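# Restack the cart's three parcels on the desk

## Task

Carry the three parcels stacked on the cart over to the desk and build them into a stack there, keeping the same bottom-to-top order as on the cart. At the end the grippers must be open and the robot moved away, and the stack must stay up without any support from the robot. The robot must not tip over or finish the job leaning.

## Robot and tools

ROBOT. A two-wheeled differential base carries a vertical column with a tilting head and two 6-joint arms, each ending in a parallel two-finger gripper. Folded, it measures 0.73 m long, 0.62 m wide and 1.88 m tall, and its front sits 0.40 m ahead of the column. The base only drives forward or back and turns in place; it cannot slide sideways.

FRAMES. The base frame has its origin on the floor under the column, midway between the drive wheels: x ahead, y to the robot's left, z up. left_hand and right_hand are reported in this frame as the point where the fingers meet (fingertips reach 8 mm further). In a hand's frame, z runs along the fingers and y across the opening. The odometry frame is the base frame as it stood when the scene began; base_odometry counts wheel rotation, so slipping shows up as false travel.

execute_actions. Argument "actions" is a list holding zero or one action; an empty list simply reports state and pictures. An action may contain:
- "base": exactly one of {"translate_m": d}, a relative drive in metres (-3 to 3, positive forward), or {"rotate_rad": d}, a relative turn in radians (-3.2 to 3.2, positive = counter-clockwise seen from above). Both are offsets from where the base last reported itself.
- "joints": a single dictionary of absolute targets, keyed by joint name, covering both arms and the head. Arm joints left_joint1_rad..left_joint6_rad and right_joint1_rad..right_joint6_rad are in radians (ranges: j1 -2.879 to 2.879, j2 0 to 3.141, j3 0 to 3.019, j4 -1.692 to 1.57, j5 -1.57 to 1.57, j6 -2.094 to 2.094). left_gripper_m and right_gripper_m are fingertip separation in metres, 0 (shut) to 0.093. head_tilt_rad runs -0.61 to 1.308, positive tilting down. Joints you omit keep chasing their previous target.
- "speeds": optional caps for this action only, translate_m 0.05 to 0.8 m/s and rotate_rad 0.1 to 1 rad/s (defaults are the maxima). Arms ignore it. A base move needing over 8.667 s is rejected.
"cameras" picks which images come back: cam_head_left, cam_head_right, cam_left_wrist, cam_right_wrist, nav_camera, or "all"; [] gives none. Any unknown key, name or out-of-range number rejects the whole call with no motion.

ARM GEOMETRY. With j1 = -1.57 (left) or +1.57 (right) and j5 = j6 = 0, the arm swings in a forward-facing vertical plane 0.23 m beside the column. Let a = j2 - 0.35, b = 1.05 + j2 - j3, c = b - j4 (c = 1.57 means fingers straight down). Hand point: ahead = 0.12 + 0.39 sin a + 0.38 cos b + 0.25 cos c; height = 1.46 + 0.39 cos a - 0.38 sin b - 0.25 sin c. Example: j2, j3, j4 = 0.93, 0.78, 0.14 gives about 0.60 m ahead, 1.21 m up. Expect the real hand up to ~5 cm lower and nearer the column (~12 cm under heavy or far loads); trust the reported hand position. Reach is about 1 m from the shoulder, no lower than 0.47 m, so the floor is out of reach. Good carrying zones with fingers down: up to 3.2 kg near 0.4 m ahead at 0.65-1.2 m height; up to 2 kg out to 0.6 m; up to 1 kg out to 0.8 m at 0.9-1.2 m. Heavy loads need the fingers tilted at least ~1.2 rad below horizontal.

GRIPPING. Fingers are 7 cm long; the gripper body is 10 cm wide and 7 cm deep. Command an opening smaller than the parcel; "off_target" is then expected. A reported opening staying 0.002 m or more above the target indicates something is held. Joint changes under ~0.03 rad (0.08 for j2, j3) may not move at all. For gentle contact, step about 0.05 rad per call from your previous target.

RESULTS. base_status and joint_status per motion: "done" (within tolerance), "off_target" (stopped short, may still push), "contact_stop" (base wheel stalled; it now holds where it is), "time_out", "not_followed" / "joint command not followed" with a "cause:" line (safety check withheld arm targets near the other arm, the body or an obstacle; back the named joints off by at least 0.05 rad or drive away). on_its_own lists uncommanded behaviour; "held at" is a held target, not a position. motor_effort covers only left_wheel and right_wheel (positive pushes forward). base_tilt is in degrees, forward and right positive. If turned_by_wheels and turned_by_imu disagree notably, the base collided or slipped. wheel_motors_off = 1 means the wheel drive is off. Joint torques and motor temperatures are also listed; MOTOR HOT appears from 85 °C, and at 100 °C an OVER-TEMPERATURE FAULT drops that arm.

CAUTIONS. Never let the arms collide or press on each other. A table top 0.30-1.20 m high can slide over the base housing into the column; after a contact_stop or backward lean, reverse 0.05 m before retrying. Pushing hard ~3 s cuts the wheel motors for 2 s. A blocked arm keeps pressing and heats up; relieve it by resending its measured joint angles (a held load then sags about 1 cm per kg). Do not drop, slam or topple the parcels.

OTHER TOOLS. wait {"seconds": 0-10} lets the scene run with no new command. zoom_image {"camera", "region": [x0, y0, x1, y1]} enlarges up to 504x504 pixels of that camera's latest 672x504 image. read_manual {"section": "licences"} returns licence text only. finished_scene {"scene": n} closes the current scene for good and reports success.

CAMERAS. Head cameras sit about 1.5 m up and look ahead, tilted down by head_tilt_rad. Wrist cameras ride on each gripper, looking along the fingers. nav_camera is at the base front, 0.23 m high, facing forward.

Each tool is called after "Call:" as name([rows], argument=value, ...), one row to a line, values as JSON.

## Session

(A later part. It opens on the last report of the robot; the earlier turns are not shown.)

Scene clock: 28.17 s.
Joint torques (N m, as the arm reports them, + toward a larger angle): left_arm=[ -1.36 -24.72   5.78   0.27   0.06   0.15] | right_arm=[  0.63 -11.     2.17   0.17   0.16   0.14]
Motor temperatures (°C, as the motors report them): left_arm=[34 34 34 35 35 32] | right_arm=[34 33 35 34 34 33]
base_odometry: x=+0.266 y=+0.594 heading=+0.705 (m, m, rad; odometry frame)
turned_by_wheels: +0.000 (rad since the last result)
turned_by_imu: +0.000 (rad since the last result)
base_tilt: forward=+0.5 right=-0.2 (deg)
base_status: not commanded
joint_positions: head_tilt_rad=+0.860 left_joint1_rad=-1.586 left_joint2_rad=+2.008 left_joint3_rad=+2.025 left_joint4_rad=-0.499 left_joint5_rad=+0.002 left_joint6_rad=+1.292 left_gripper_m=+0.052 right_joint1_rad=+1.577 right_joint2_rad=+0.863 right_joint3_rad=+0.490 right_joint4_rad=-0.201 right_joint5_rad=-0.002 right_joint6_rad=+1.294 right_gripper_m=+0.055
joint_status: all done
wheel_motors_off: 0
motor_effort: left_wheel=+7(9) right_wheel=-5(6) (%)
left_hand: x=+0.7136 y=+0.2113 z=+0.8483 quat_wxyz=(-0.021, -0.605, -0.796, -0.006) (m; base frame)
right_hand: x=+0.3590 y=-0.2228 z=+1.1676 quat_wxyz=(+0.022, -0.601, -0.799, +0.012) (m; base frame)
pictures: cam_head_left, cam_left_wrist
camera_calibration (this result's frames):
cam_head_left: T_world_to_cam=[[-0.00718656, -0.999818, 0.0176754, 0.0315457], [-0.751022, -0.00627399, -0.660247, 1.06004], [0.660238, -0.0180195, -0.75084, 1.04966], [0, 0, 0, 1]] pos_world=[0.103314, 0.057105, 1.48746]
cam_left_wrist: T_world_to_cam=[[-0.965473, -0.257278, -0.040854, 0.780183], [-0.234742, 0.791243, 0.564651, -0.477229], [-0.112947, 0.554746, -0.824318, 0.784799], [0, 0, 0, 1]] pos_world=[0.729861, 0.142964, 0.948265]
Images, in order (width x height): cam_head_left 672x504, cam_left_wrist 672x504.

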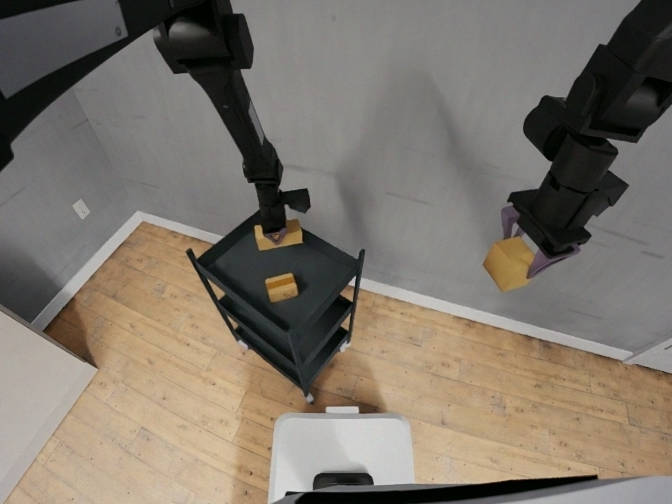

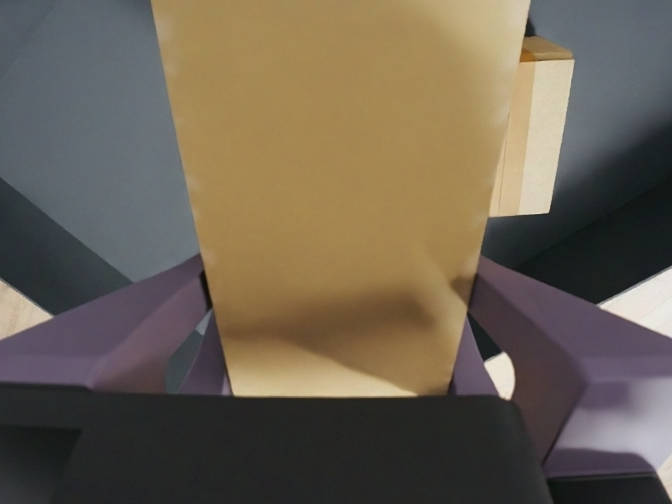

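Call:
execute_actions([
  {"joints":{"left_joint2_rad":1.0,"left_joint3_rad":0.8,"left_joint4_rad":-0.32,"left_joint6_rad":0,"right_joint6_rad":0},"base":{"rotate_rad":-1.85}},
], cameras=["cam_head_left"])

Call:
execute_actions([
  {"base":{"translate_m":1.0}},
], cameras=["cam_head_left","cam_head_right"])

Scene clock: 31.77 s.
Joint torques (N m, as the arm reports them, + toward a larger angle): left_arm=[ -1.3  -16.6    4.08   0.31   0.03  -0.07] | right_arm=[  0.82 -11.26   1.83   0.26   0.07   0.  ]
Motor temperatures (°C, as the motors report them): left_arm=[34 34 34 35 35 32] | right_arm=[34 33 35 34 34 33]
base_odometry: x=+0.266 y=+0.594 heading=-1.145 (m, m, rad; odometry frame)
turned_by_wheels: -1.850 (rad since the last result)
turned_by_imu: -1.828 (rad since the last result)
base_tilt: forward=+0.5 right=-0.1 (deg)
base_status: done
joint_positions: head_tilt_rad=+0.860 left_joint1_rad=-1.584 left_joint2_rad=+1.004 left_joint3_rad=+0.791 left_joint4_rad=-0.321 left_joint5_rad=+0.000 left_joint6_rad=+0.010 left_gripper_m=+0.052 right_joint1_rad=+1.577 right_joint2_rad=+0.862 right_joint3_rad=+0.496 right_joint4_rad=-0.201 right_joint5_rad=-0.002 right_joint6_rad=+0.007 right_gripper_m=+0.055
joint_status: all done
wheel_motors_off: 0
motor_effort: left_wheel=+1(27) right_wheel=-1(31) (%)
left_hand: x=+0.4733 y=+0.2187 z=+1.1512 quat_wxyz=(+0.005, -0.008, -1.000, +0.006) (m; base frame)
right_hand: x=+0.3627 y=-0.2228 z=+1.1680 quat_wxyz=(+0.022, -0.002, -1.000, -0.003) (m; base frame)
pictures: cam_head_left
Images, in order (width x height): cam_head_left 672x504.

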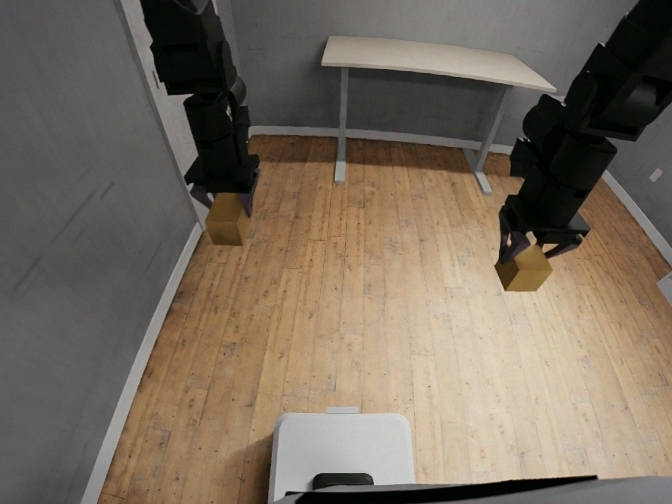

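Scene clock: 34.97 s.
Joint torques (N m, as the arm reports them, + toward a larger angle): left_arm=[ -1.35 -16.64   3.68   0.31   0.04  -0.06] | right_arm=[  0.61 -11.03   1.56   0.28   0.07   0.  ]
Motor temperatures (°C, as the motors report them): left_arm=[34 34 34 35 35 32] | right_arm=[34 33 35 34 34 33]
base_odometry: x=+0.679 y=-0.317 heading=-1.145 (m, m, rad; odometry frame)
turned_by_wheels: +0.000 (rad since the last result)
turned_by_imu: +0.001 (rad since the last result)
base_tilt: forward=+0.5 right=-0.3 (deg)
base_status: done
joint_positions: head_tilt_rad=+0.860 left_joint1_rad=-1.584 left_joint2_rad=+1.004 left_joint3_rad=+0.795 left_joint4_rad=-0.321 left_joint5_rad=+0.000 left_joint6_rad=+0.010 left_gripper_m=+0.052 right_joint1_rad=+1.577 right_joint2_rad=+0.860 right_joint3_rad=+0.500 right_joint4_rad=-0.201 right_joint5_rad=-0.002 right_joint6_rad=+0.007 right_gripper_m=+0.055
joint_status: not commanded
wheel_motors_off: 0
motor_effort: left_wheel=+1(54) right_wheel=+1(53) (%)
left_hand: x=+0.4758 y=+0.2186 z=+1.1516 quat_wxyz=(+0.003, -0.008, -1.000, +0.006) (m; base frame)
right_hand: x=+0.3660 y=-0.2228 z=+1.1688 quat_wxyz=(+0.019, -0.002, -1.000, -0.003) (m; base frame)
pictures: cam_head_left, cam_head_right
camera_calibration (this result's frames):
cam_head_left: T_world_to_cam=[[-0.00718657, -0.999818, 0.0176754, 0.0315457], [-0.751022, -0.00627399, -0.660248, 1.06004], [0.660238, -0.0180195, -0.75084, 1.04966], [0, 0, 0, 1]] pos_world=[0.103314, 0.057105, 1.48746]
cam_head_right: T_world_to_cam=[[0.00370033, -0.999592, 0.0283054, -0.075489], [-0.75655, -0.0213083, -0.653589, 1.05054], [0.653925, -0.018996, -0.75632, 1.06281], [0, 0, 0, 1]] pos_world=[0.100068, -0.0328838, 1.49259]
Images, in order (width x height): cam_head_left 672x504, cam_head_right 672x504.

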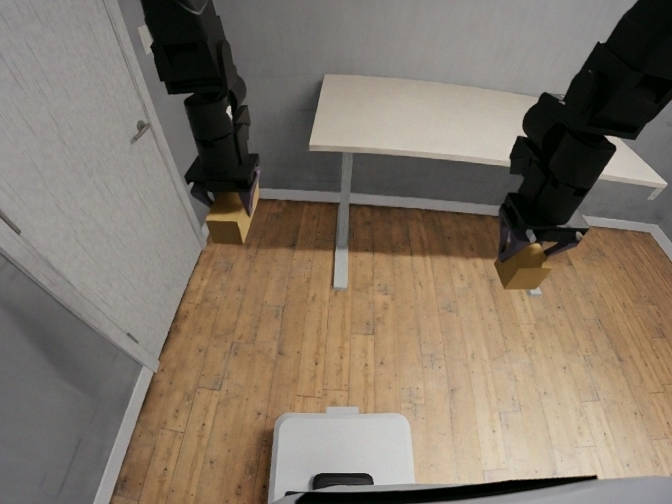

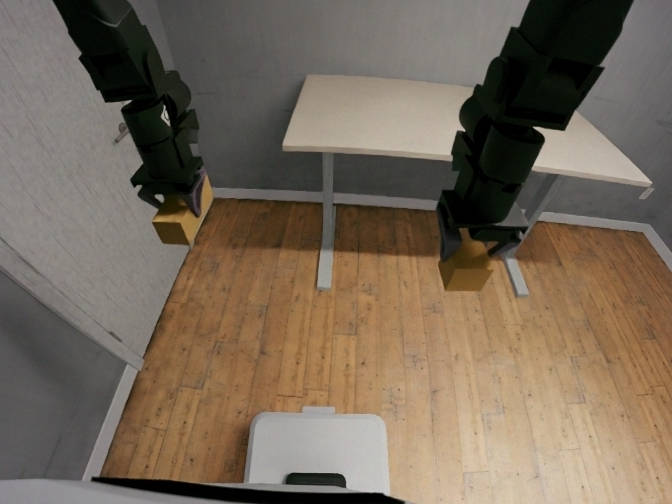

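Call:
execute_actions([
  {"base":{"rotate_rad":-0.55}},
], cameras=[])

Call:
execute_actions([
  {"base":{"translate_m":0.8},"joints":{"left_joint2_rad":1.385,"left_joint3_rad":1.32,"left_joint4_rad":-0.44}},
], cameras=["cam_head_left","cam_head_right"])

Scene clock: 37.40 s.
Joint torques (N m, as the arm reports them, + toward a larger angle): left_arm=[ -1.58 -16.62   3.63   0.34   0.04  -0.07] | right_arm=[  0.63 -11.04   1.62   0.27   0.07  -0.01]
Motor temperatures (°C, as the motors report them): left_arm=[34 34 34 35 35 32] | right_arm=[34 33 35 34 34 33]
base_odometry: x=+0.679 y=-0.317 heading=-1.695 (m, m, rad; odometry frame)
turned_by_wheels: -0.550 (rad since the last result)
turned_by_imu: -0.537 (rad since the last result)
base_tilt: forward=+0.5 right=-0.2 (deg)
base_status: done
joint_positions: head_tilt_rad=+0.860 left_joint1_rad=-1.584 left_joint2_rad=+1.004 left_joint3_rad=+0.795 left_joint4_rad=-0.321 left_joint5_rad=+0.000 left_joint6_rad=+0.010 left_gripper_m=+0.052 right_joint1_rad=+1.577 right_joint2_rad=+0.860 right_joint3_rad=+0.500 right_joint4_rad=-0.201 right_joint5_rad=-0.002 right_joint6_rad=+0.007 right_gripper_m=+0.055
joint_status: not commanded
wheel_motors_off: 0
motor_effort: left_wheel=+2(39) right_wheel=-1(50) (%)
left_hand: x=+0.4758 y=+0.2186 z=+1.1516 quat_wxyz=(+0.003, -0.008, -1.000, +0.006) (m; base frame)
right_hand: x=+0.3660 y=-0.2228 z=+1.1688 quat_wxyz=(+0.019, -0.002, -1.000, -0.003) (m; base frame)
pictures: none
No camera images: the call's "cameras" was empty. Leave "cameras" out to get every camera's image.

Scene clock: 40.27 s.
Joint torques (N m, as the arm reports them, + toward a larger angle): left_arm=[ -1.4  -23.35   5.47   0.24   0.03  -0.07] | right_arm=[  0.65 -11.12   1.51   0.29   0.07  -0.01]
Motor temperatures (°C, as the motors report them): left_arm=[34 34 34 35 35 32] | right_arm=[34 33 35 34 34 33]
base_odometry: x=+0.580 y=-1.111 heading=-1.695 (m, m, rad; odometry frame)
turned_by_wheels: +0.000 (rad since the last result)
turned_by_imu: +0.001 (rad since the last result)
base_tilt: forward=+0.6 right=-0.1 (deg)
base_status: done
joint_positions: head_tilt_rad=+0.860 left_joint1_rad=-1.584 left_joint2_rad=+1.393 left_joint3_rad=+1.309 left_joint4_rad=-0.438 left_joint5_rad=+0.000 left_joint6_rad=+0.010 left_gripper_m=+0.052 right_joint1_rad=+1.577 right_joint2_rad=+0.859 right_joint3_rad=+0.501 right_joint4_rad=-0.201 right_joint5_rad=-0.002 right_joint6_rad=+0.007 right_gripper_m=+0.055
joint_status: all done
wheel_motors_off: 0
motor_effort: left_wheel=-1(52) right_wheel=+2(55) (%)
left_hand: x=+0.6196 y=+0.2167 z=+1.0569 quat_wxyz=(-0.001, -0.008, -1.000, +0.006) (m; base frame)
right_hand: x=+0.3668 y=-0.2228 z=+1.1691 quat_wxyz=(+0.018, -0.002, -1.000, -0.003) (m; base frame)
pictures: cam_head_left, cam_head_right
camera_calibration (this result's frames):
cam_head_left: T_world_to_cam=[[-0.00718658, -0.999818, 0.0176754, 0.0315457], [-0.751021, -0.00627399, -0.660248, 1.06004], [0.660239, -0.0180195, -0.75084, 1.04966], [0, 0, 0, 1]] pos_world=[0.103314, 0.057105, 1.48746]
cam_head_right: T_world_to_cam=[[0.00370033, -0.999592, 0.0283054, -0.075489], [-0.75655, -0.0213083, -0.653589, 1.05054], [0.653926, -0.018996, -0.75632, 1.06281], [0, 0, 0, 1]] pos_world=[0.100068, -0.0328838, 1.49259]
Images, in order (width x height): cam_head_left 672x504, cam_head_right 672x504.

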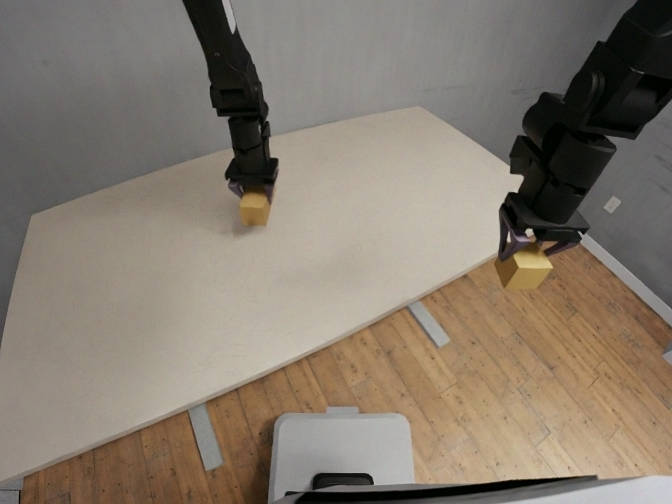

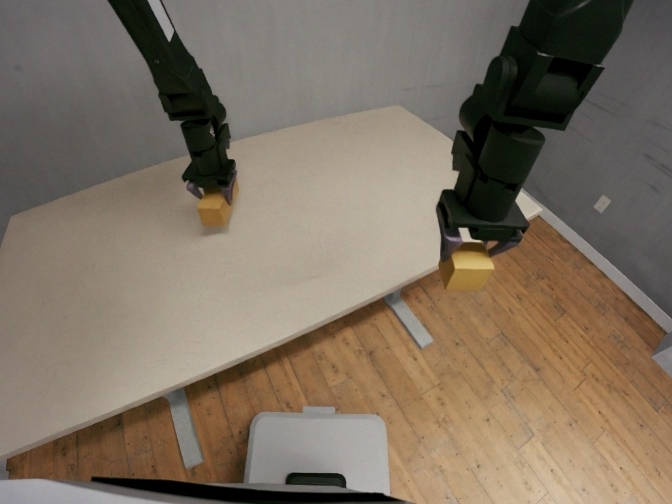

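Call:
execute_actions([
  {"joints":{"left_joint2_rad":1.48,"left_joint4_rad":-0.37}},
], cameras=["cam_left_wrist"])

Call:
execute_actions([
  {"joints":{"left_joint2_rad":1.54,"left_joint4_rad":-0.31}},
], cameras=["cam_head_left","cam_left_wrist"])

Scene clock: 41.70 s.
Joint torques (N m, as the arm reports them, + toward a larger angle): left_arm=[ -1.44 -22.22   4.27   0.45   0.03  -0.06] | right_arm=[  0.61 -10.88   1.55   0.27   0.07  -0.01]
Motor temperatures (°C, as the motors report them): left_arm=[34 35 34 35 35 32] | right_arm=[34 33 35 34 34 33]
base_odometry: x=+0.580 y=-1.111 heading=-1.695 (m, m, rad; odometry frame)
turned_by_wheels: +0.000 (rad since the last result)
turned_by_imu: +0.000 (rad since the last result)
base_tilt: forward=+0.5 right=-0.2 (deg)
base_status: not commanded
joint_positions: head_tilt_rad=+0.860 left_joint1_rad=-1.584 left_joint2_rad=+1.481 left_joint3_rad=+1.312 left_joint4_rad=-0.375 left_joint5_rad=+0.000 left_joint6_rad=+0.010 left_gripper_m=+0.052 right_joint1_rad=+1.577 right_joint2_rad=+0.859 right_joint3_rad=+0.501 right_joint4_rad=-0.201 right_joint5_rad=-0.002 right_joint6_rad=+0.007 right_gripper_m=+0.055
joint_status: all done
wheel_motors_off: 0
motor_effort: left_wheel=-1(1) right_wheel=+0(0) (%)
left_hand: x=+0.6005 y=+0.2163 z=+1.0148 quat_wxyz=(+0.010, -0.008, -1.000, +0.006) (m; base frame)
right_hand: x=+0.3668 y=-0.2228 z=+1.1691 quat_wxyz=(+0.018, -0.002, -1.000, -0.003) (m; base frame)
pictures: cam_left_wrist
camera_calibration (this result's frames):
cam_left_wrist: T_world_to_cam=[[-0.0281885, -0.999581, 0.00652102, 0.228768], [-0.798295, 0.0264374, 0.601686, -0.13556], [-0.601607, 0.0117549, -0.798706, 1.29144], [0, 0, 0, 1]] pos_world=[0.675169, 0.217075, 1.11155]
Images, in order (width x height): cam_left_wrist 672x504.

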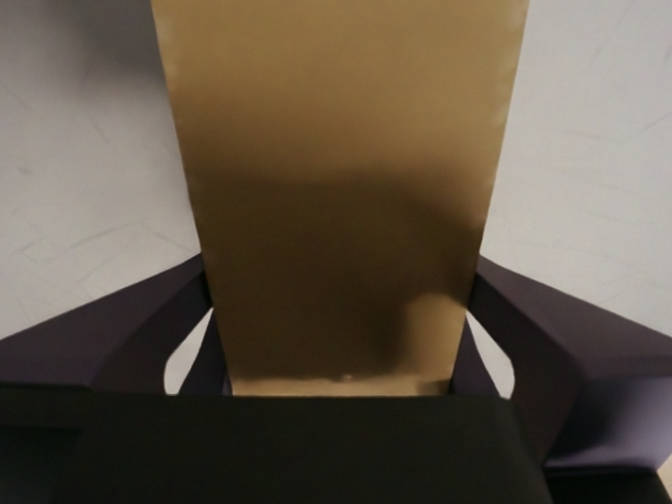

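Scene clock: 42.43 s.
Joint torques (N m, as the arm reports them, + toward a larger angle): left_arm=[ -1.3  -21.37   3.76   0.53   0.02  -0.06] | right_arm=[  0.72 -11.02   1.55   0.27   0.07  -0.01]
Motor temperatures (°C, as the motors report them): left_arm=[34 35 34 35 35 32] | right_arm=[34 33 35 34 34 33]
base_odometry: x=+0.580 y=-1.111 heading=-1.695 (m, m, rad; odometry frame)
turned_by_wheels: +0.000 (rad since the last result)
turned_by_imu: +0.000 (rad since the last result)
base_tilt: forward=+0.5 right=-0.2 (deg)
base_status: not commanded
joint_positions: head_tilt_rad=+0.860 left_joint1_rad=-1.584 left_joint2_rad=+1.531 left_joint3_rad=+1.312 left_joint4_rad=-0.317 left_joint5_rad=+0.000 left_joint6_rad=+0.010 left_gripper_m=+0.052 right_joint1_rad=+1.577 right_joint2_rad=+0.859 right_joint3_rad=+0.501 right_joint4_rad=-0.201 right_joint5_rad=-0.002 right_joint6_rad=+0.007 right_gripper_m=+0.055
joint_status: all done
wheel_motors_off: 0
motor_effort: left_wheel=-1(2) right_wheel=+0(2) (%)
left_hand: x=+0.5920 y=+0.2161 z=+0.9910 quat_wxyz=(+0.006, -0.008, -1.000, +0.006) (m; base frame)
right_hand: x=+0.3668 y=-0.2228 z=+1.1691 quat_wxyz=(+0.018, -0.002, -1.000, -0.003) (m; base frame)
pictures: cam_head_left, cam_left_wrist
camera_calibration (this result's frames):
cam_head_left: T_world_to_cam=[[-0.00718658, -0.999818, 0.0176754, 0.0315457], [-0.751021, -0.00627399, -0.660248, 1.06004], [0.660239, -0.0180195, -0.75084, 1.04966], [0, 0, 0, 1]] pos_world=[0.103314, 0.057105, 1.48746]
cam_left_wrist: T_world_to_cam=[[-0.0281537, -0.999583, 0.00635455, 0.22862], [-0.802864, 0.0263992, 0.595577, -0.119228], [-0.595497, 0.0116659, -0.803273, 1.26821], [0, 0, 0, 1]] pos_world=[0.665927, 0.216878, 1.08827]
Images, in order (width x height): cam_head_left 672x504, cam_left_wrist 672x504.

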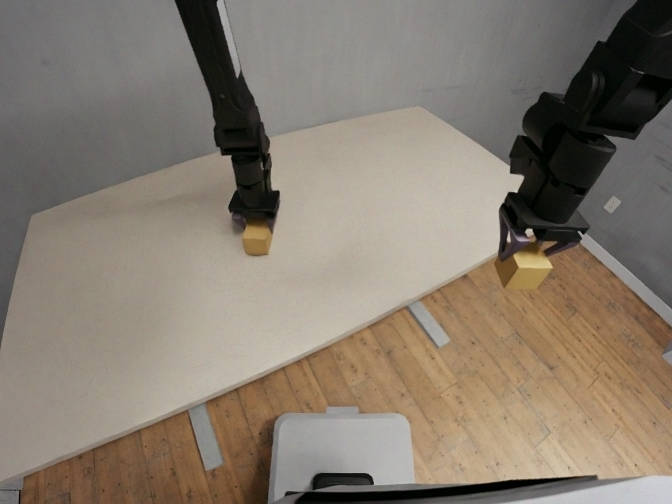

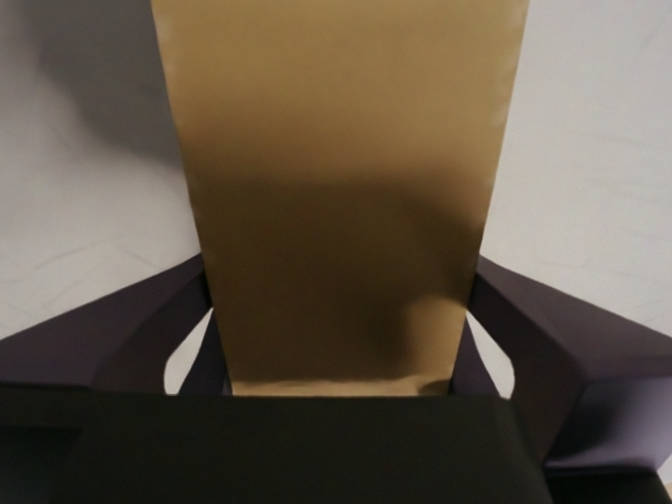

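Call:
execute_actions([
  {"joints":{"left_joint2_rad":1.6,"left_joint4_rad":-0.25}},
], cameras=[])

Call:
execute_actions([
  {"joints":{"left_joint2_rad":1.65,"left_joint4_rad":-0.22}},
], cameras=["cam_left_wrist"])

Scene clock: 43.30 s.
Joint torques (N m, as the arm reports them, + toward a larger angle): left_arm=[ -1.5  -17.64   3.57   0.86  -0.02  -0.07] | right_arm=[  0.69 -11.02   1.6    0.3    0.07  -0.01]
Motor temperatures (°C, as the motors report them): left_arm=[34 35 34 35 35 32] | right_arm=[34 33 35 34 34 33]
base_odometry: x=+0.580 y=-1.111 heading=-1.695 (m, m, rad; odometry frame)
turned_by_wheels: +0.000 (rad since the last result)
turned_by_imu: +0.000 (rad since the last result)
base_tilt: forward=+0.5 right=-0.2 (deg)
base_status: not commanded
joint_positions: head_tilt_rad=+0.860 left_joint1_rad=-1.582 left_joint2_rad=+1.553 left_joint3_rad=+1.314 left_joint4_rad=-0.264 left_joint5_rad=+0.002 left_joint6_rad=+0.010 left_gripper_m=+0.051 right_joint1_rad=+1.577 right_joint2_rad=+0.859 right_joint3_rad=+0.501 right_joint4_rad=-0.201 right_joint5_rad=-0.002 right_joint6_rad=+0.007 right_gripper_m=+0.055
joint_status: all done
wheel_motors_off: 0
motor_effort: left_wheel=+0(2) right_wheel=-1(1) (%)
left_hand: x=+0.5955 y=+0.2165 z=+0.9809 quat_wxyz=(-0.010, -0.008, -1.000, +0.006) (m; base frame)
right_hand: x=+0.3668 y=-0.2228 z=+1.1691 quat_wxyz=(+0.018, -0.002, -1.000, -0.003) (m; base frame)
pictures: none
No camera images: the call's "cameras" was empty. Leave "cameras" out to get every camera's image.

Scene clock: 43.83 s.
Joint torques (N m, as the arm reports them, + toward a larger angle): left_arm=[ -1.53 -13.04   3.68   1.82  -0.03  -0.07] | right_arm=[  0.68 -10.91   1.57   0.28   0.08  -0.01]
Motor temperatures (°C, as the motors report them): left_arm=[34 35 34 35 35 32] | right_arm=[34 33 35 34 34 33]
base_odometry: x=+0.580 y=-1.111 heading=-1.695 (m, m, rad; odometry frame)
turned_by_wheels: +0.000 (rad since the last result)
turned_by_imu: +0.000 (rad since the last result)
base_tilt: forward=+0.5 right=-0.2 (deg)
base_status: not commanded
joint_positions: head_tilt_rad=+0.860 left_joint1_rad=-1.582 left_joint2_rad=+1.553 left_joint3_rad=+1.312 left_joint4_rad=-0.259 left_joint5_rad=+0.002 left_joint6_rad=+0.010 left_gripper_m=+0.051 right_joint1_rad=+1.577 right_joint2_rad=+0.859 right_joint3_rad=+0.501 right_joint4_rad=-0.201 right_joint5_rad=-0.002 right_joint6_rad=+0.007 right_gripper_m=+0.055
joint_status: all done
wheel_motors_off: 0
motor_effort: left_wheel=-2(1) right_wheel=+0(3) (%)
left_hand: x=+0.5958 y=+0.2164 z=+0.9806 quat_wxyz=(-0.012, -0.008, -1.000, +0.006) (m; base frame)
right_hand: x=+0.3668 y=-0.2228 z=+1.1691 quat_wxyz=(+0.018, -0.002, -1.000, -0.003) (m; base frame)
pictures: cam_left_wrist
camera_calibration (this result's frames):
cam_left_wrist: T_world_to_cam=[[-0.0274462, -0.999602, 0.00649155, 0.228543], [-0.823716, 0.0262951, 0.566392, -0.0689252], [-0.566337, 0.0101981, -0.82411, 1.26557], [0, 0, 0, 1]] pos_world=[0.66624, 0.217358, 1.08053]
Images, in order (width x height): cam_left_wrist 672x504.

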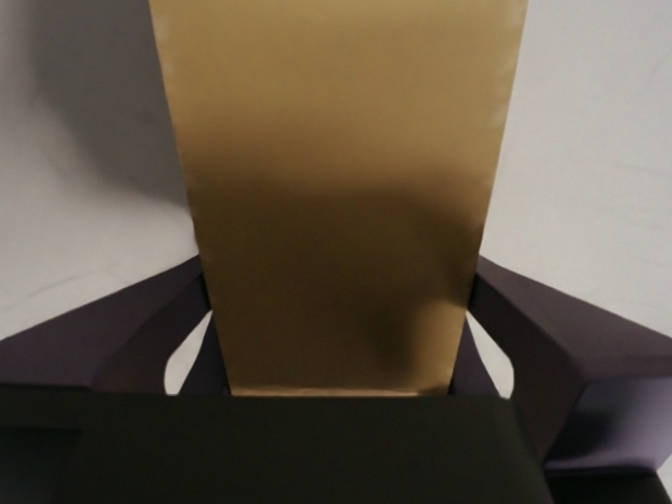

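Call:
execute_actions([
  {"joints":{"left_joint2_rad":1.55,"left_joint4_rad":-0.28,"left_gripper_m":0.093}},
], cameras=[])

Call:
execute_actions([
  {"joints":{"left_joint2_rad":1.0,"left_joint3_rad":0.8}},
], cameras=[])

Call:
execute_actions([
  {"base":{"rotate_rad":0.306}},
], cameras=["cam_head_left"])

Call:
execute_actions([
  {"base":{"translate_m":-1.734}},
], cameras=[])

Call:
execute_actions([
  {"base":{"rotate_rad":2.094},"joints":{"left_joint6_rad":1.3}},
], cameras=[])

Call:
execute_actions([
  {"joints":{"left_joint2_rad":2.12,"left_joint3_rad":1.98,"left_joint4_rad":-0.38}},
], cameras=["cam_head_left","cam_left_wrist"])

Scene clock: 45.93 s.
Joint torques (N m, as the arm reports them, + toward a larger angle): left_arm=[ -1.37 -22.09   3.46   0.14  -0.02  -0.07] | right_arm=[  0.69 -10.77   1.55   0.29   0.07  -0.01]
Motor temperatures (°C, as the motors report them): left_arm=[34 34 34 35 35 32] | right_arm=[34 33 35 34 34 33]
base_odometry: x=+0.580 y=-1.111 heading=-1.695 (m, m, rad; odometry frame)
turned_by_wheels: +0.000 (rad since the last result)
turned_by_imu: +0.001 (rad since the last result)
base_tilt: forward=+0.5 right=-0.3 (deg)
base_status: not commanded
joint_positions: head_tilt_rad=+0.860 left_joint1_rad=-1.582 left_joint2_rad=+1.552 left_joint3_rad=+1.315 left_joint4_rad=-0.274 left_joint5_rad=+0.002 left_joint6_rad=+0.010 left_gripper_m=+0.093 right_joint1_rad=+1.577 right_joint2_rad=+0.859 right_joint3_rad=+0.501 right_joint4_rad=-0.201 right_joint5_rad=-0.002 right_joint6_rad=+0.007 right_gripper_m=+0.055
joint_status: all done
wheel_motors_off: 0
motor_effort: left_wheel=-1(1) right_wheel=-1(3) (%)
left_hand: x=+0.5941 y=+0.2165 z=+0.9814 quat_wxyz=(-0.006, -0.008, -1.000, +0.006) (m; base frame)
right_hand: x=+0.3668 y=-0.2228 z=+1.1691 quat_wxyz=(+0.018, -0.002, -1.000, -0.003) (m; base frame)
pictures: none
No camera images: the call's "cameras" was empty. Leave "cameras" out to get every camera's image.

Scene clock: 47.10 s.
Joint torques (N m, as the arm reports them, + toward a larger angle): left_arm=[ -1.43 -15.83   3.53   0.18  -0.02  -0.06] | right_arm=[  0.68 -11.09   1.52   0.26   0.08  -0.01]
Motor temperatures (°C, as the motors report them): left_arm=[34 34 34 35 35 32] | right_arm=[34 33 35 34 34 33]
base_odometry: x=+0.580 y=-1.111 heading=-1.695 (m, m, rad; odometry frame)
turned_by_wheels: +0.000 (rad since the last result)
turned_by_imu: +0.000 (rad since the last result)
base_tilt: forward=+0.5 right=-0.2 (deg)
base_status: not commanded
joint_positions: head_tilt_rad=+0.860 left_joint1_rad=-1.582 left_joint2_rad=+0.993 left_joint3_rad=+0.798 left_joint4_rad=-0.274 left_joint5_rad=+0.002 left_joint6_rad=+0.010 left_gripper_m=+0.093 right_joint1_rad=+1.577 right_joint2_rad=+0.859 right_joint3_rad=+0.501 right_joint4_rad=-0.201 right_joint5_rad=-0.002 right_joint6_rad=+0.007 right_gripper_m=+0.055
joint_status: all done
wheel_motors_off: 0
motor_effort: left_wheel=-1(0) right_wheel=+1(0) (%)
left_hand: x=+0.4926 y=+0.2188 z=+1.1564 quat_wxyz=(-0.027, -0.008, -1.000, +0.006) (m; base frame)
right_hand: x=+0.3668 y=-0.2228 z=+1.1691 quat_wxyz=(+0.018, -0.002, -1.000, -0.003) (m; base frame)
pictures: none
No camera images: the call's "cameras" was empty. Leave "cameras" out to get every camera's image.

Scene clock: 48.53 s.
Joint torques (N m, as the arm reports them, + toward a larger angle): left_arm=[ -1.36 -15.79   3.54   0.2   -0.02  -0.06] | right_arm=[  0.79 -11.03   1.56   0.27   0.07  -0.01]
Motor temperatures (°C, as the motors report them): left_arm=[34 34 34 35 35 32] | right_arm=[34 33 35 34 34 33]
base_odometry: x=+0.580 y=-1.111 heading=-1.389 (m, m, rad; odometry frame)
turned_by_wheels: +0.305 (rad since the last result)
turned_by_imu: +0.298 (rad since the last result)
base_tilt: forward=+0.6 right=-0.2 (deg)
base_status: done
joint_positions: head_tilt_rad=+0.860 left_joint1_rad=-1.583 left_joint2_rad=+0.993 left_joint3_rad=+0.798 left_joint4_rad=-0.274 left_joint5_rad=+0.002 left_joint6_rad=+0.010 left_gripper_m=+0.093 right_joint1_rad=+1.577 right_joint2_rad=+0.859 right_joint3_rad=+0.501 right_joint4_rad=-0.201 right_joint5_rad=-0.002 right_joint6_rad=+0.007 right_gripper_m=+0.055
joint_status: not commanded
wheel_motors_off: 0
motor_effort: left_wheel=-1(43) right_wheel=+0(41) (%)
left_hand: x=+0.4926 y=+0.2185 z=+1.1564 quat_wxyz=(-0.027, -0.008, -1.000, +0.006) (m; base frame)
right_hand: x=+0.3668 y=-0.2228 z=+1.1691 quat_wxyz=(+0.018, -0.002, -1.000, -0.003) (m; base frame)
pictures: cam_head_left
camera_calibration (this result's frames):
cam_head_left: T_world_to_cam=[[-0.00718657, -0.999818, 0.0176754, 0.0315457], [-0.751022, -0.00627399, -0.660248, 1.06004], [0.660238, -0.0180195, -0.75084, 1.04966], [0, 0, 0, 1]] pos_world=[0.103314, 0.057105, 1.48746]
Images, in order (width x height): cam_head_left 672x504.

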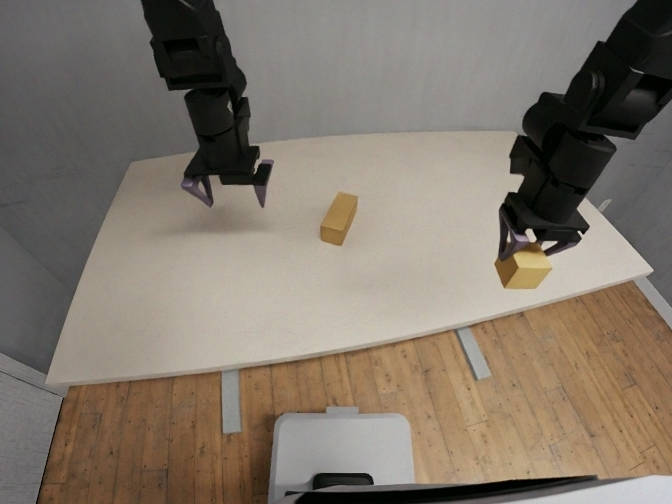

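Scene clock: 52.70 s.
Joint torques (N m, as the arm reports them, + toward a larger angle): left_arm=[ -1.33 -15.67   3.91   0.21  -0.02  -0.07] | right_arm=[  0.6  -10.84   1.83   0.28   0.07  -0.01]
Motor temperatures (°C, as the motors report them): left_arm=[34 34 34 35 35 32] | right_arm=[34 33 35 34 34 33]
base_odometry: x=+0.266 y=+0.594 heading=-1.389 (m, m, rad; odometry frame)
turned_by_wheels: +0.001 (rad since the last result)
turned_by_imu: +0.001 (rad since the last result)
base_tilt: forward=+0.6 right=-0.2 (deg)
base_status: done
joint_positions: head_tilt_rad=+0.860 left_joint1_rad=-1.583 left_joint2_rad=+0.993 left_joint3_rad=+0.795 left_joint4_rad=-0.274 left_joint5_rad=+0.002 left_joint6_rad=+0.010 left_gripper_m=+0.093 right_joint1_rad=+1.577 right_joint2_rad=+0.858 right_joint3_rad=+0.497 right_joint4_rad=-0.201 right_joint5_rad=-0.002 right_joint6_rad=+0.007 right_gripper_m=+0.055
joint_status: not commanded
wheel_motors_off: 0
motor_effort: left_wheel=+0(65) right_wheel=-2(54) (%)
left_hand: x=+0.4907 y=+0.2185 z=+1.1560 quat_wxyz=(-0.026, -0.008, -1.000, +0.006) (m; base frame)
right_hand: x=+0.3645 y=-0.2228 z=+1.1691 quat_wxyz=(+0.019, -0.002, -1.000, -0.003) (m; base frame)
pictures: none
No camera images: the call's "cameras" was empty. Leave "cameras" out to get every camera's image.

Scene clock: 56.10 s.
Joint torques (N m, as the arm reports them, + toward a larger angle): left_arm=[ -1.33 -15.64   3.79   0.17   0.07   0.17] | right_arm=[  0.6  -10.77   1.82   0.28   0.08  -0.01]
Motor temperatures (°C, as the motors report them): left_arm=[34 34 34 35 35 32] | right_arm=[34 33 35 34 34 33]
base_odometry: x=+0.266 y=+0.594 heading=+0.705 (m, m, rad; odometry frame)
turned_by_wheels: +2.094 (rad since the last result)
turned_by_imu: +2.065 (rad since the last result)
base_tilt: forward=+0.5 right=-0.2 (deg)
base_status: done
joint_positions: head_tilt_rad=+0.860 left_joint1_rad=-1.584 left_joint2_rad=+0.993 left_joint3_rad=+0.795 left_joint4_rad=-0.274 left_joint5_rad=+0.002 left_joint6_rad=+1.289 left_gripper_m=+0.093 right_joint1_rad=+1.577 right_joint2_rad=+0.858 right_joint3_rad=+0.497 right_joint4_rad=-0.201 right_joint5_rad=-0.002 right_joint6_rad=+0.007 right_gripper_m=+0.055
joint_status: all done
wheel_motors_off: 0
motor_effort: left_wheel=+2(42) right_wheel=+3(49) (%)
left_hand: x=+0.4907 y=+0.2183 z=+1.1560 quat_wxyz=(-0.025, -0.603, -0.797, -0.010) (m; base frame)
right_hand: x=+0.3645 y=-0.2228 z=+1.1691 quat_wxyz=(+0.019, -0.002, -1.000, -0.003) (m; base frame)
pictures: none
No camera images: the call's "cameras" was empty. Leave "cameras" out to get every camera's image.

Scene clock: 57.80 s.
Joint torques (N m, as the arm reports them, + toward a larger angle): left_arm=[ -1.55 -25.07   4.69   0.02   0.06   0.18] | right_arm=[  0.73 -10.89   1.87   0.27   0.07  -0.01]
Motor temperatures (°C, as the motors report them): left_arm=[34 34 34 35 35 32] | right_arm=[34 33 35 34 34 33]
base_odometry: x=+0.266 y=+0.594 heading=+0.705 (m, m, rad; odometry frame)
turned_by_wheels: +0.000 (rad since the last result)
turned_by_imu: +0.000 (rad since the last result)
base_tilt: forward=+0.5 right=-0.2 (deg)
base_status: not commanded
joint_positions: head_tilt_rad=+0.860 left_joint1_rad=-1.584 left_joint2_rad=+2.133 left_joint3_rad=+1.968 left_joint4_rad=-0.374 left_joint5_rad=+0.002 left_joint6_rad=+1.290 left_gripper_m=+0.093 right_joint1_rad=+1.577 right_joint2_rad=+0.858 right_joint3_rad=+0.497 right_joint4_rad=-0.201 right_joint5_rad=-0.002 right_joint6_rad=+0.007 right_gripper_m=+0.055
joint_status: all done
wheel_motors_off: 0
motor_effort: left_wheel=-6(5) right_wheel=+3(3) (%)
left_hand: x=+0.6295 y=+0.2132 z=+0.7702 quat_wxyz=(+0.003, -0.604, -0.797, +0.010) (m; base frame)
right_hand: x=+0.3645 y=-0.2228 z=+1.1691 quat_wxyz=(+0.019, -0.002, -1.000, -0.003) (m; base frame)
pictures: cam_head_left, cam_left_wrist
camera_calibration (this result's frames):
cam_head_left: T_world_to_cam=[[-0.00718656, -0.999818, 0.0176754, 0.0315457], [-0.751022, -0.00627399, -0.660247, 1.06004], [0.660238, -0.0180195, -0.75084, 1.04966], [0, 0, 0, 1]] pos_world=[0.103314, 0.057105, 1.48746]
cam_left_wrist: T_world_to_cam=[[-0.965492, -0.260069, 0.0137381, 0.654865], [-0.204302, 0.789063, 0.579344, -0.484411], [-0.16151, 0.556546, -0.814967, 0.732843], [0, 0, 0, 1]] pos_world=[0.651663, 0.14468, 0.868887]
Images, in order (width x height): cam_head_left 672x504, cam_left_wrist 672x504.

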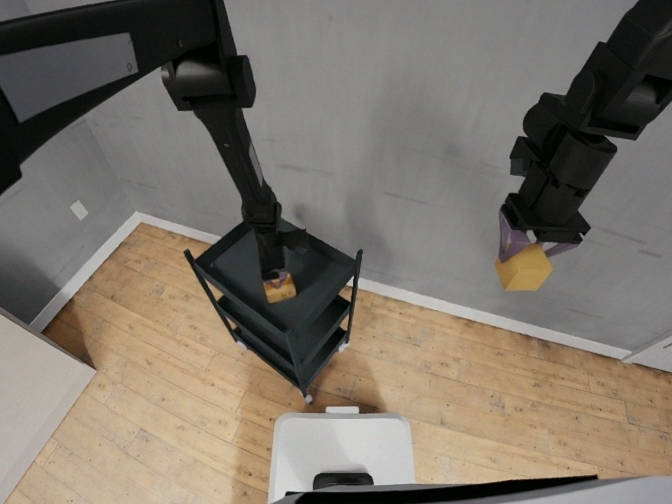

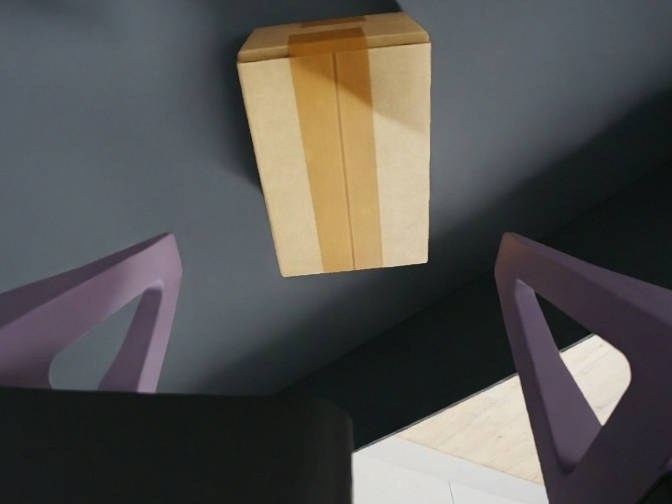

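Call:
execute_actions([
  {"joints":{"left_joint2_rad":2.25,"left_joint3_rad":2.09,"left_joint6_rad":1.2}},
], cameras=[])

Call:
execute_actions([
  {"joints":{"left_joint2_rad":2.31,"left_joint3_rad":2.17,"left_joint4_rad":-0.40}},
], cameras=["cam_left_wrist"])

Scene clock: 59.07 s.
Joint torques (N m, as the arm reports them, + toward a larger angle): left_arm=[ -1.64 -22.07   3.85   0.06   0.06  -0.05] | right_arm=[  0.72 -10.99   1.83   0.28   0.07  -0.01]
Motor temperatures (°C, as the motors report them): left_arm=[34 34 34 35 35 32] | right_arm=[34 33 35 34 34 33]
base_odometry: x=+0.266 y=+0.594 heading=+0.705 (m, m, rad; odometry frame)
turned_by_wheels: +0.000 (rad since the last result)
turned_by_imu: +0.000 (rad since the last result)
base_tilt: forward=+0.6 right=-0.2 (deg)
base_status: not commanded
joint_positions: head_tilt_rad=+0.860 left_joint1_rad=-1.584 left_joint2_rad=+2.237 left_joint3_rad=+2.088 left_joint4_rad=-0.374 left_joint5_rad=+0.002 left_joint6_rad=+1.208 left_gripper_m=+0.093 right_joint1_rad=+1.577 right_joint2_rad=+0.858 right_joint3_rad=+0.497 right_joint4_rad=-0.201 right_joint5_rad=-0.002 right_joint6_rad=+0.007 right_gripper_m=+0.055
joint_status: all done
wheel_motors_off: 0
motor_effort: left_wheel=-4(3) right_wheel=+3(5) (%)
left_hand: x=+0.6291 y=+0.2128 z=+0.7341 quat_wxyz=(-0.004, -0.571, -0.821, +0.005) (m; base frame)
right_hand: x=+0.3645 y=-0.2228 z=+1.1691 quat_wxyz=(+0.019, -0.002, -1.000, -0.003) (m; base frame)
pictures: none
No camera images: the call's "cameras" was empty. Leave "cameras" out to get every camera's image.

Scene clock: 59.77 s.
Joint torques (N m, as the arm reports them, + toward a larger angle): left_arm=[ -1.57 -21.17   5.27  -0.05   0.06  -0.03] | right_arm=[  0.66 -10.87   1.83   0.3    0.07  -0.01]
Motor temperatures (°C, as the motors report them): left_arm=[34 34 34 35 35 32] | right_arm=[34 33 35 34 34 33]
base_odometry: x=+0.266 y=+0.594 heading=+0.705 (m, m, rad; odometry frame)
turned_by_wheels: +0.000 (rad since the last result)
turned_by_imu: +0.000 (rad since the last result)
base_tilt: forward=+0.5 right=-0.3 (deg)
base_status: not commanded
joint_positions: head_tilt_rad=+0.860 left_joint1_rad=-1.584 left_joint2_rad=+2.289 left_joint3_rad=+2.155 left_joint4_rad=-0.392 left_joint5_rad=+0.002 left_joint6_rad=+1.208 left_gripper_m=+0.093 right_joint1_rad=+1.577 right_joint2_rad=+0.858 right_joint3_rad=+0.497 right_joint4_rad=-0.201 right_joint5_rad=-0.002 right_joint6_rad=+0.007 right_gripper_m=+0.055
joint_status: all done
wheel_motors_off: 0
motor_effort: left_wheel=-5(3) right_wheel=+3(2) (%)
left_hand: x=+0.6267 y=+0.2126 z=+0.7172 quat_wxyz=(-0.003, -0.571, -0.821, +0.006) (m; base frame)
right_hand: x=+0.3645 y=-0.2228 z=+1.1691 quat_wxyz=(+0.019, -0.002, -1.000, -0.003) (m; base frame)
pictures: cam_left_wrist
camera_calibration (this result's frames):
cam_left_wrist: T_world_to_cam=[[-0.941117, -0.338077, 0.00143493, 0.662906], [-0.275387, 0.769051, 0.576821, -0.403208], [-0.196114, 0.542461, -0.816869, 0.715563], [0, 0, 0, 1]] pos_world=[0.653166, 0.146036, 0.816149]
Images, in order (width x height): cam_left_wrist 672x504.

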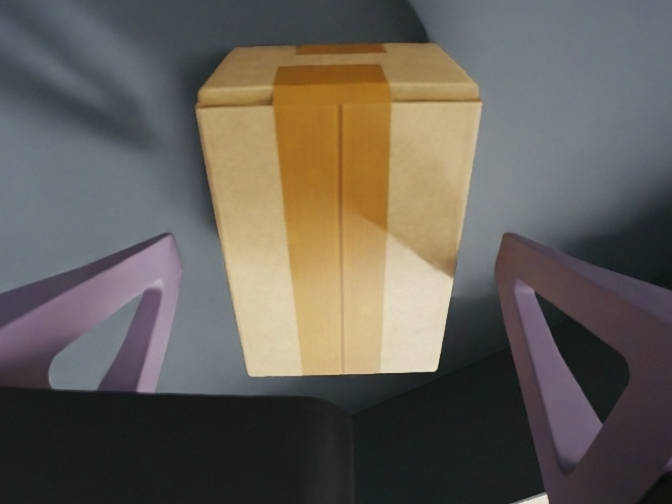

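Call:
execute_actions([
  {"joints":{"left_joint2_rad":2.37,"left_joint3_rad":2.25,"left_joint4_rad":-0.42}},
], cameras=[])

Call:
execute_actions([
  {"joints":{"left_gripper_m":0.02}},
], cameras=["cam_left_wrist"])

Call:
execute_actions([
  {"joints":{"left_joint2_rad":1.9,"left_joint3_rad":1.9,"left_joint4_rad":-0.5}},
], cameras=[])

Call:
execute_actions([
  {"base":{"rotate_rad":-2.094},"joints":{"left_joint2_rad":1.0,"left_joint3_rad":0.8,"left_joint4_rad":-0.32,"left_joint6_rad":0}},
], cameras=[])

Call:
execute_actions([
  {"base":{"translate_m":1.734},"joints":{"left_joint2_rad":1.45,"left_joint3_rad":1.32,"left_joint4_rad":-0.33}},
], cameras=[])

Call:
execute_actions([
  {"joints":{"left_joint2_rad":1.55,"left_joint4_rad":-0.27}},
], cameras=[])

Call:
execute_actions([
  {"joints":{"left_joint2_rad":1.61}},
], cameras=["cam_head_left"])

Scene clock: 61.27 s.
Joint torques (N m, as the arm reports them, + toward a larger angle): left_arm=[ -1.55 -21.     5.5   -0.03   0.06  -0.04] | right_arm=[  0.6  -10.81   1.81   0.26   0.07  -0.01]
Motor temperatures (°C, as the motors report them): left_arm=[34 35 34 35 35 32] | right_arm=[34 33 35 34 34 33]
base_odometry: x=+0.266 y=+0.594 heading=+0.705 (m, m, rad; odometry frame)
turned_by_wheels: +0.000 (rad since the last result)
turned_by_imu: +0.000 (rad since the last result)
base_tilt: forward=+0.5 right=-0.3 (deg)
base_status: not commanded
joint_positions: head_tilt_rad=+0.860 left_joint1_rad=-1.584 left_joint2_rad=+2.349 left_joint3_rad=+2.235 left_joint4_rad=-0.411 left_joint5_rad=+0.002 left_joint6_rad=+1.208 left_gripper_m=+0.093 right_joint1_rad=+1.577 right_joint2_rad=+0.858 right_joint3_rad=+0.497 right_joint4_rad=-0.201 right_joint5_rad=-0.002 right_joint6_rad=+0.007 right_gripper_m=+0.055
joint_status: all done
wheel_motors_off: 0
motor_effort: left_wheel=-5(4) right_wheel=+2(3) (%)
left_hand: x=+0.6246 y=+0.2124 z=+0.6987 quat_wxyz=(-0.003, -0.571, -0.821, +0.006) (m; base frame)
right_hand: x=+0.3645 y=-0.2228 z=+1.1691 quat_wxyz=(+0.019, -0.002, -1.000, -0.003) (m; base frame)
pictures: none
No camera images: the call's "cameras" was empty. Leave "cameras" out to get every camera's image.

Scene clock: 61.93 s.
Joint torques (N m, as the arm reports them, + toward a larger angle): left_arm=[ -1.5  -21.03   5.51  -0.04   0.07  -0.03] | right_arm=[  0.67 -10.7    1.82   0.24   0.07  -0.02]
Motor temperatures (°C, as the motors report them): left_arm=[34 35 34 35 35 32] | right_arm=[34 33 35 34 34 33]
base_odometry: x=+0.266 y=+0.594 heading=+0.705 (m, m, rad; odometry frame)
turned_by_wheels: +0.000 (rad since the last result)
turned_by_imu: +0.000 (rad since the last result)
base_tilt: forward=+0.6 right=-0.3 (deg)
base_status: not commanded
joint_positions: head_tilt_rad=+0.860 left_joint1_rad=-1.584 left_joint2_rad=+2.349 left_joint3_rad=+2.235 left_joint4_rad=-0.412 left_joint5_rad=+0.001 left_joint6_rad=+1.208 left_gripper_m=+0.059 right_joint1_rad=+1.577 right_joint2_rad=+0.858 right_joint3_rad=+0.497 right_joint4_rad=-0.201 right_joint5_rad=-0.002 right_joint6_rad=+0.007 right_gripper_m=+0.055
joint_status: left_gripper_m off_target (ended at +0.059, target +0.020)
wheel_motors_off: 0
motor_effort: left_wheel=-3(2) right_wheel=+3(4) (%)
left_hand: x=+0.6245 y=+0.2126 z=+0.6987 quat_wxyz=(-0.002, -0.570, -0.821, +0.006) (m; base frame)
right_hand: x=+0.3645 y=-0.2228 z=+1.1691 quat_wxyz=(+0.019, -0.002, -1.000, -0.003) (m; base frame)
pictures: cam_left_wrist
camera_calibration (this result's frames):
cam_left_wrist: T_world_to_cam=[[-0.940989, -0.338436, 0.00117641, 0.660983], [-0.275679, 0.768506, 0.577408, -0.393254], [-0.19632, 0.543011, -0.816455, 0.699812], [0, 0, 0, 1]] pos_world=[0.650953, 0.145912, 0.797655]
Images, in order (width x height): cam_left_wrist 672x504.

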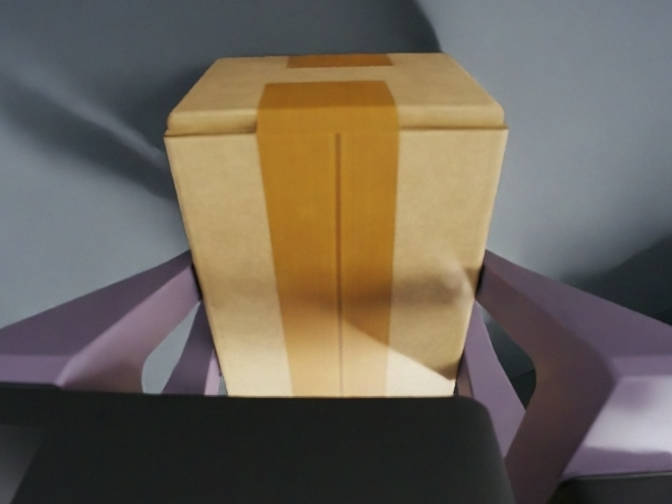

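Scene clock: 63.53 s.
Joint torques (N m, as the arm reports them, + toward a larger angle): left_arm=[ -1.54 -24.85   5.7    0.27   0.08  -0.03] | right_arm=[  0.64 -10.87   1.84   0.27   0.07  -0.01]
Motor temperatures (°C, as the motors report them): left_arm=[34 35 34 35 35 32] | right_arm=[34 33 35 34 34 33]
base_odometry: x=+0.266 y=+0.594 heading=+0.705 (m, m, rad; odometry frame)
turned_by_wheels: +0.000 (rad since the last result)
turned_by_imu: +0.000 (rad since the last result)
base_tilt: forward=+0.5 right=-0.2 (deg)
base_status: not commanded
joint_positions: head_tilt_rad=+0.860 left_joint1_rad=-1.584 left_joint2_rad=+1.888 left_joint3_rad=+1.894 left_joint4_rad=-0.499 left_joint5_rad=+0.001 left_joint6_rad=+1.208 left_gripper_m=+0.059 right_joint1_rad=+1.577 right_joint2_rad=+0.858 right_joint3_rad=+0.497 right_joint4_rad=-0.201 right_joint5_rad=-0.002 right_joint6_rad=+0.007 right_gripper_m=+0.055
joint_status: all done
wheel_motors_off: 0
motor_effort: left_wheel=-5(7) right_wheel=+5(6) (%)
left_hand: x=+0.7087 y=+0.2142 z=+0.8919 quat_wxyz=(-0.016, -0.570, -0.821, -0.004) (m; base frame)
right_hand: x=+0.3645 y=-0.2228 z=+1.1691 quat_wxyz=(+0.019, -0.002, -1.000, -0.003) (m; base frame)
pictures: none
No camera images: the call's "cameras" was empty. Leave "cameras" out to get every camera's image.

Scene clock: 66.93 s.
Joint torques (N m, as the arm reports them, + toward a larger angle): left_arm=[ -1.57 -15.87   4.14   0.4    0.02  -0.06] | right_arm=[  0.74 -10.78   1.77   0.29   0.07  -0.01]
Motor temperatures (°C, as the motors report them): left_arm=[34 35 34 35 35 32] | right_arm=[34 33 35 34 34 33]
base_odometry: x=+0.267 y=+0.594 heading=-1.389 (m, m, rad; odometry frame)
turned_by_wheels: -2.094 (rad since the last result)
turned_by_imu: -2.062 (rad since the last result)
base_tilt: forward=+0.5 right=-0.1 (deg)
base_status: done
joint_positions: head_tilt_rad=+0.860 left_joint1_rad=-1.582 left_joint2_rad=+0.996 left_joint3_rad=+0.791 left_joint4_rad=-0.323 left_joint5_rad=+0.001 left_joint6_rad=+0.011 left_gripper_m=+0.059 right_joint1_rad=+1.577 right_joint2_rad=+0.858 right_joint3_rad=+0.497 right_joint4_rad=-0.201 right_joint5_rad=-0.002 right_joint6_rad=+0.007 right_gripper_m=+0.055
joint_status: all done
wheel_motors_off: 0
motor_effort: left_wheel=+1(34) right_wheel=-1(35) (%)
left_hand: x=+0.4751 y=+0.2193 z=+1.1540 quat_wxyz=(+0.002, -0.008, -1.000, +0.005) (m; base frame)
right_hand: x=+0.3645 y=-0.2228 z=+1.1691 quat_wxyz=(+0.019, -0.002, -1.000, -0.003) (m; base frame)
pictures: none
No camera images: the call's "cameras" was empty. Leave "cameras" out to get every camera's image.

Scene clock: 71.10 s.
Joint torques (N m, as the arm reports them, + toward a larger angle): left_arm=[ -1.46 -23.06   5.05   0.26   0.02  -0.06] | right_arm=[  0.7  -10.6    1.69   0.29   0.07  -0.01]
Motor temperatures (°C, as the motors report them): left_arm=[34 35 34 35 35 32] | right_arm=[34 33 35 34 34 33]
base_odometry: x=+0.580 y=-1.111 heading=-1.389 (m, m, rad; odometry frame)
turned_by_wheels: -0.001 (rad since the last result)
turned_by_imu: +0.001 (rad since the last result)
base_tilt: forward=+0.5 right=-0.3 (deg)
base_status: done
joint_positions: head_tilt_rad=+0.860 left_joint1_rad=-1.582 left_joint2_rad=+1.455 left_joint3_rad=+1.309 left_joint4_rad=-0.327 left_joint5_rad=+0.001 left_joint6_rad=+0.011 left_gripper_m=+0.059 right_joint1_rad=+1.577 right_joint2_rad=+0.857 right_joint3_rad=+0.498 right_joint4_rad=-0.201 right_joint5_rad=-0.002 right_joint6_rad=+0.007 right_gripper_m=+0.055
joint_status: all done
wheel_motors_off: 0
motor_effort: left_wheel=-1(55) right_wheel=+2(56) (%)
left_hand: x=+0.6211 y=+0.2173 z=+1.0269 quat_wxyz=(-0.025, -0.008, -1.000, +0.005) (m; base frame)
right_hand: x=+0.3657 y=-0.2228 z=+1.1693 quat_wxyz=(+0.018, -0.002, -1.000, -0.003) (m; base frame)
pictures: none
No camera images: the call's "cameras" was empty. Leave "cameras" out to get every camera's image.

Scene clock: 71.93 s.
Joint torques (N m, as the arm reports them, + toward a larger angle): left_arm=[ -1.5  -21.44   3.45   0.53  -0.01  -0.05] | right_arm=[  0.7  -10.79   1.71   0.26   0.08  -0.02]
Motor temperatures (°C, as the motors report them): left_arm=[34 35 34 35 35 32] | right_arm=[34 33 35 34 34 33]
base_odometry: x=+0.580 y=-1.111 heading=-1.389 (m, m, rad; odometry frame)
turned_by_wheels: +0.000 (rad since the last result)
turned_by_imu: +0.000 (rad since the last result)
base_tilt: forward=+0.5 right=-0.2 (deg)
base_status: not commanded
joint_positions: head_tilt_rad=+0.860 left_joint1_rad=-1.582 left_joint2_rad=+1.543 left_joint3_rad=+1.315 left_joint4_rad=-0.275 left_joint5_rad=+0.001 left_joint6_rad=+0.009 left_gripper_m=+0.059 right_joint1_rad=+1.577 right_joint2_rad=+0.857 right_joint3_rad=+0.498 right_joint4_rad=-0.201 right_joint5_rad=-0.002 right_joint6_rad=+0.007 right_gripper_m=+0.055
joint_status: all done
wheel_motors_off: 0
motor_effort: left_wheel=-1(1) right_wheel=+3(4) (%)
left_hand: x=+0.5986 y=+0.2169 z=+0.9856 quat_wxyz=(-0.010, -0.007, -1.000, +0.006) (m; base frame)
right_hand: x=+0.3657 y=-0.2228 z=+1.1693 quat_wxyz=(+0.018, -0.002, -1.000, -0.003) (m; base frame)
pictures: none
No camera images: the call's "cameras" was empty. Leave "cameras" out to get every camera's image.

Scene clock: 72.50 s.
Joint torques (N m, as the arm reports them, + toward a larger angle): left_arm=[ -1.55 -16.16   3.46   0.47  -0.01  -0.05] | right_arm=[  0.75 -10.84   1.74   0.25   0.08  -0.01]
Motor temperatures (°C, as the motors report them): left_arm=[34 35 34 35 35 32] | right_arm=[34 33 35 34 34 33]
base_odometry: x=+0.580 y=-1.111 heading=-1.389 (m, m, rad; odometry frame)
turned_by_wheels: +0.000 (rad since the last result)
turned_by_imu: +0.000 (rad since the last result)
base_tilt: forward=+0.5 right=-0.2 (deg)
base_status: not commanded
joint_positions: head_tilt_rad=+0.860 left_joint1_rad=-1.582 left_joint2_rad=+1.545 left_joint3_rad=+1.315 left_joint4_rad=-0.275 left_joint5_rad=+0.002 left_joint6_rad=+0.009 left_gripper_m=+0.059 right_joint1_rad=+1.577 right_joint2_rad=+0.857 right_joint3_rad=+0.498 right_joint4_rad=-0.201 right_joint5_rad=-0.002 right_joint6_rad=+0.007 right_gripper_m=+0.055
joint_status: all done
wheel_motors_off: 0
motor_effort: left_wheel=+0(2) right_wheel=+3(4) (%)
left_hand: x=+0.5977 y=+0.2168 z=+0.9847 quat_wxyz=(-0.010, -0.007, -1.000, +0.006) (m; base frame)
right_hand: x=+0.3657 y=-0.2228 z=+1.1693 quat_wxyz=(+0.018, -0.002, -1.000, -0.003) (m; base frame)
pictures: cam_head_left
camera_calibration (this result's frames):
cam_head_left: T_world_to_cam=[[-0.00718658, -0.999818, 0.0176754, 0.0315457], [-0.751022, -0.00627399, -0.660248, 1.06004], [0.660239, -0.0180195, -0.75084, 1.04966], [0, 0, 0, 1]] pos_world=[0.103314, 0.057105, 1.48746]
Images, in order (width x height): cam_head_left 672x504.

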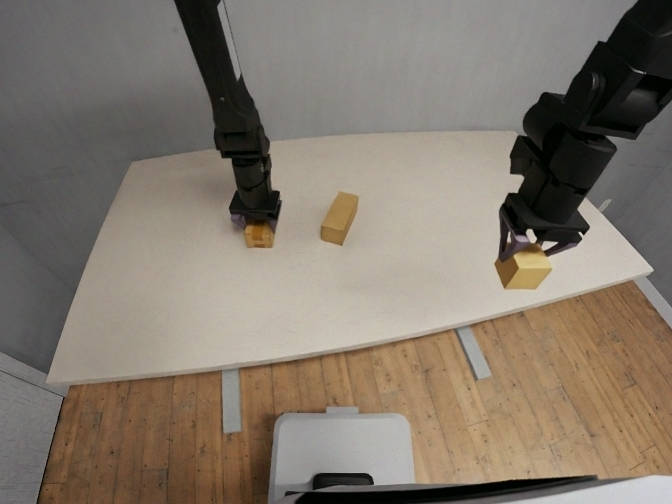

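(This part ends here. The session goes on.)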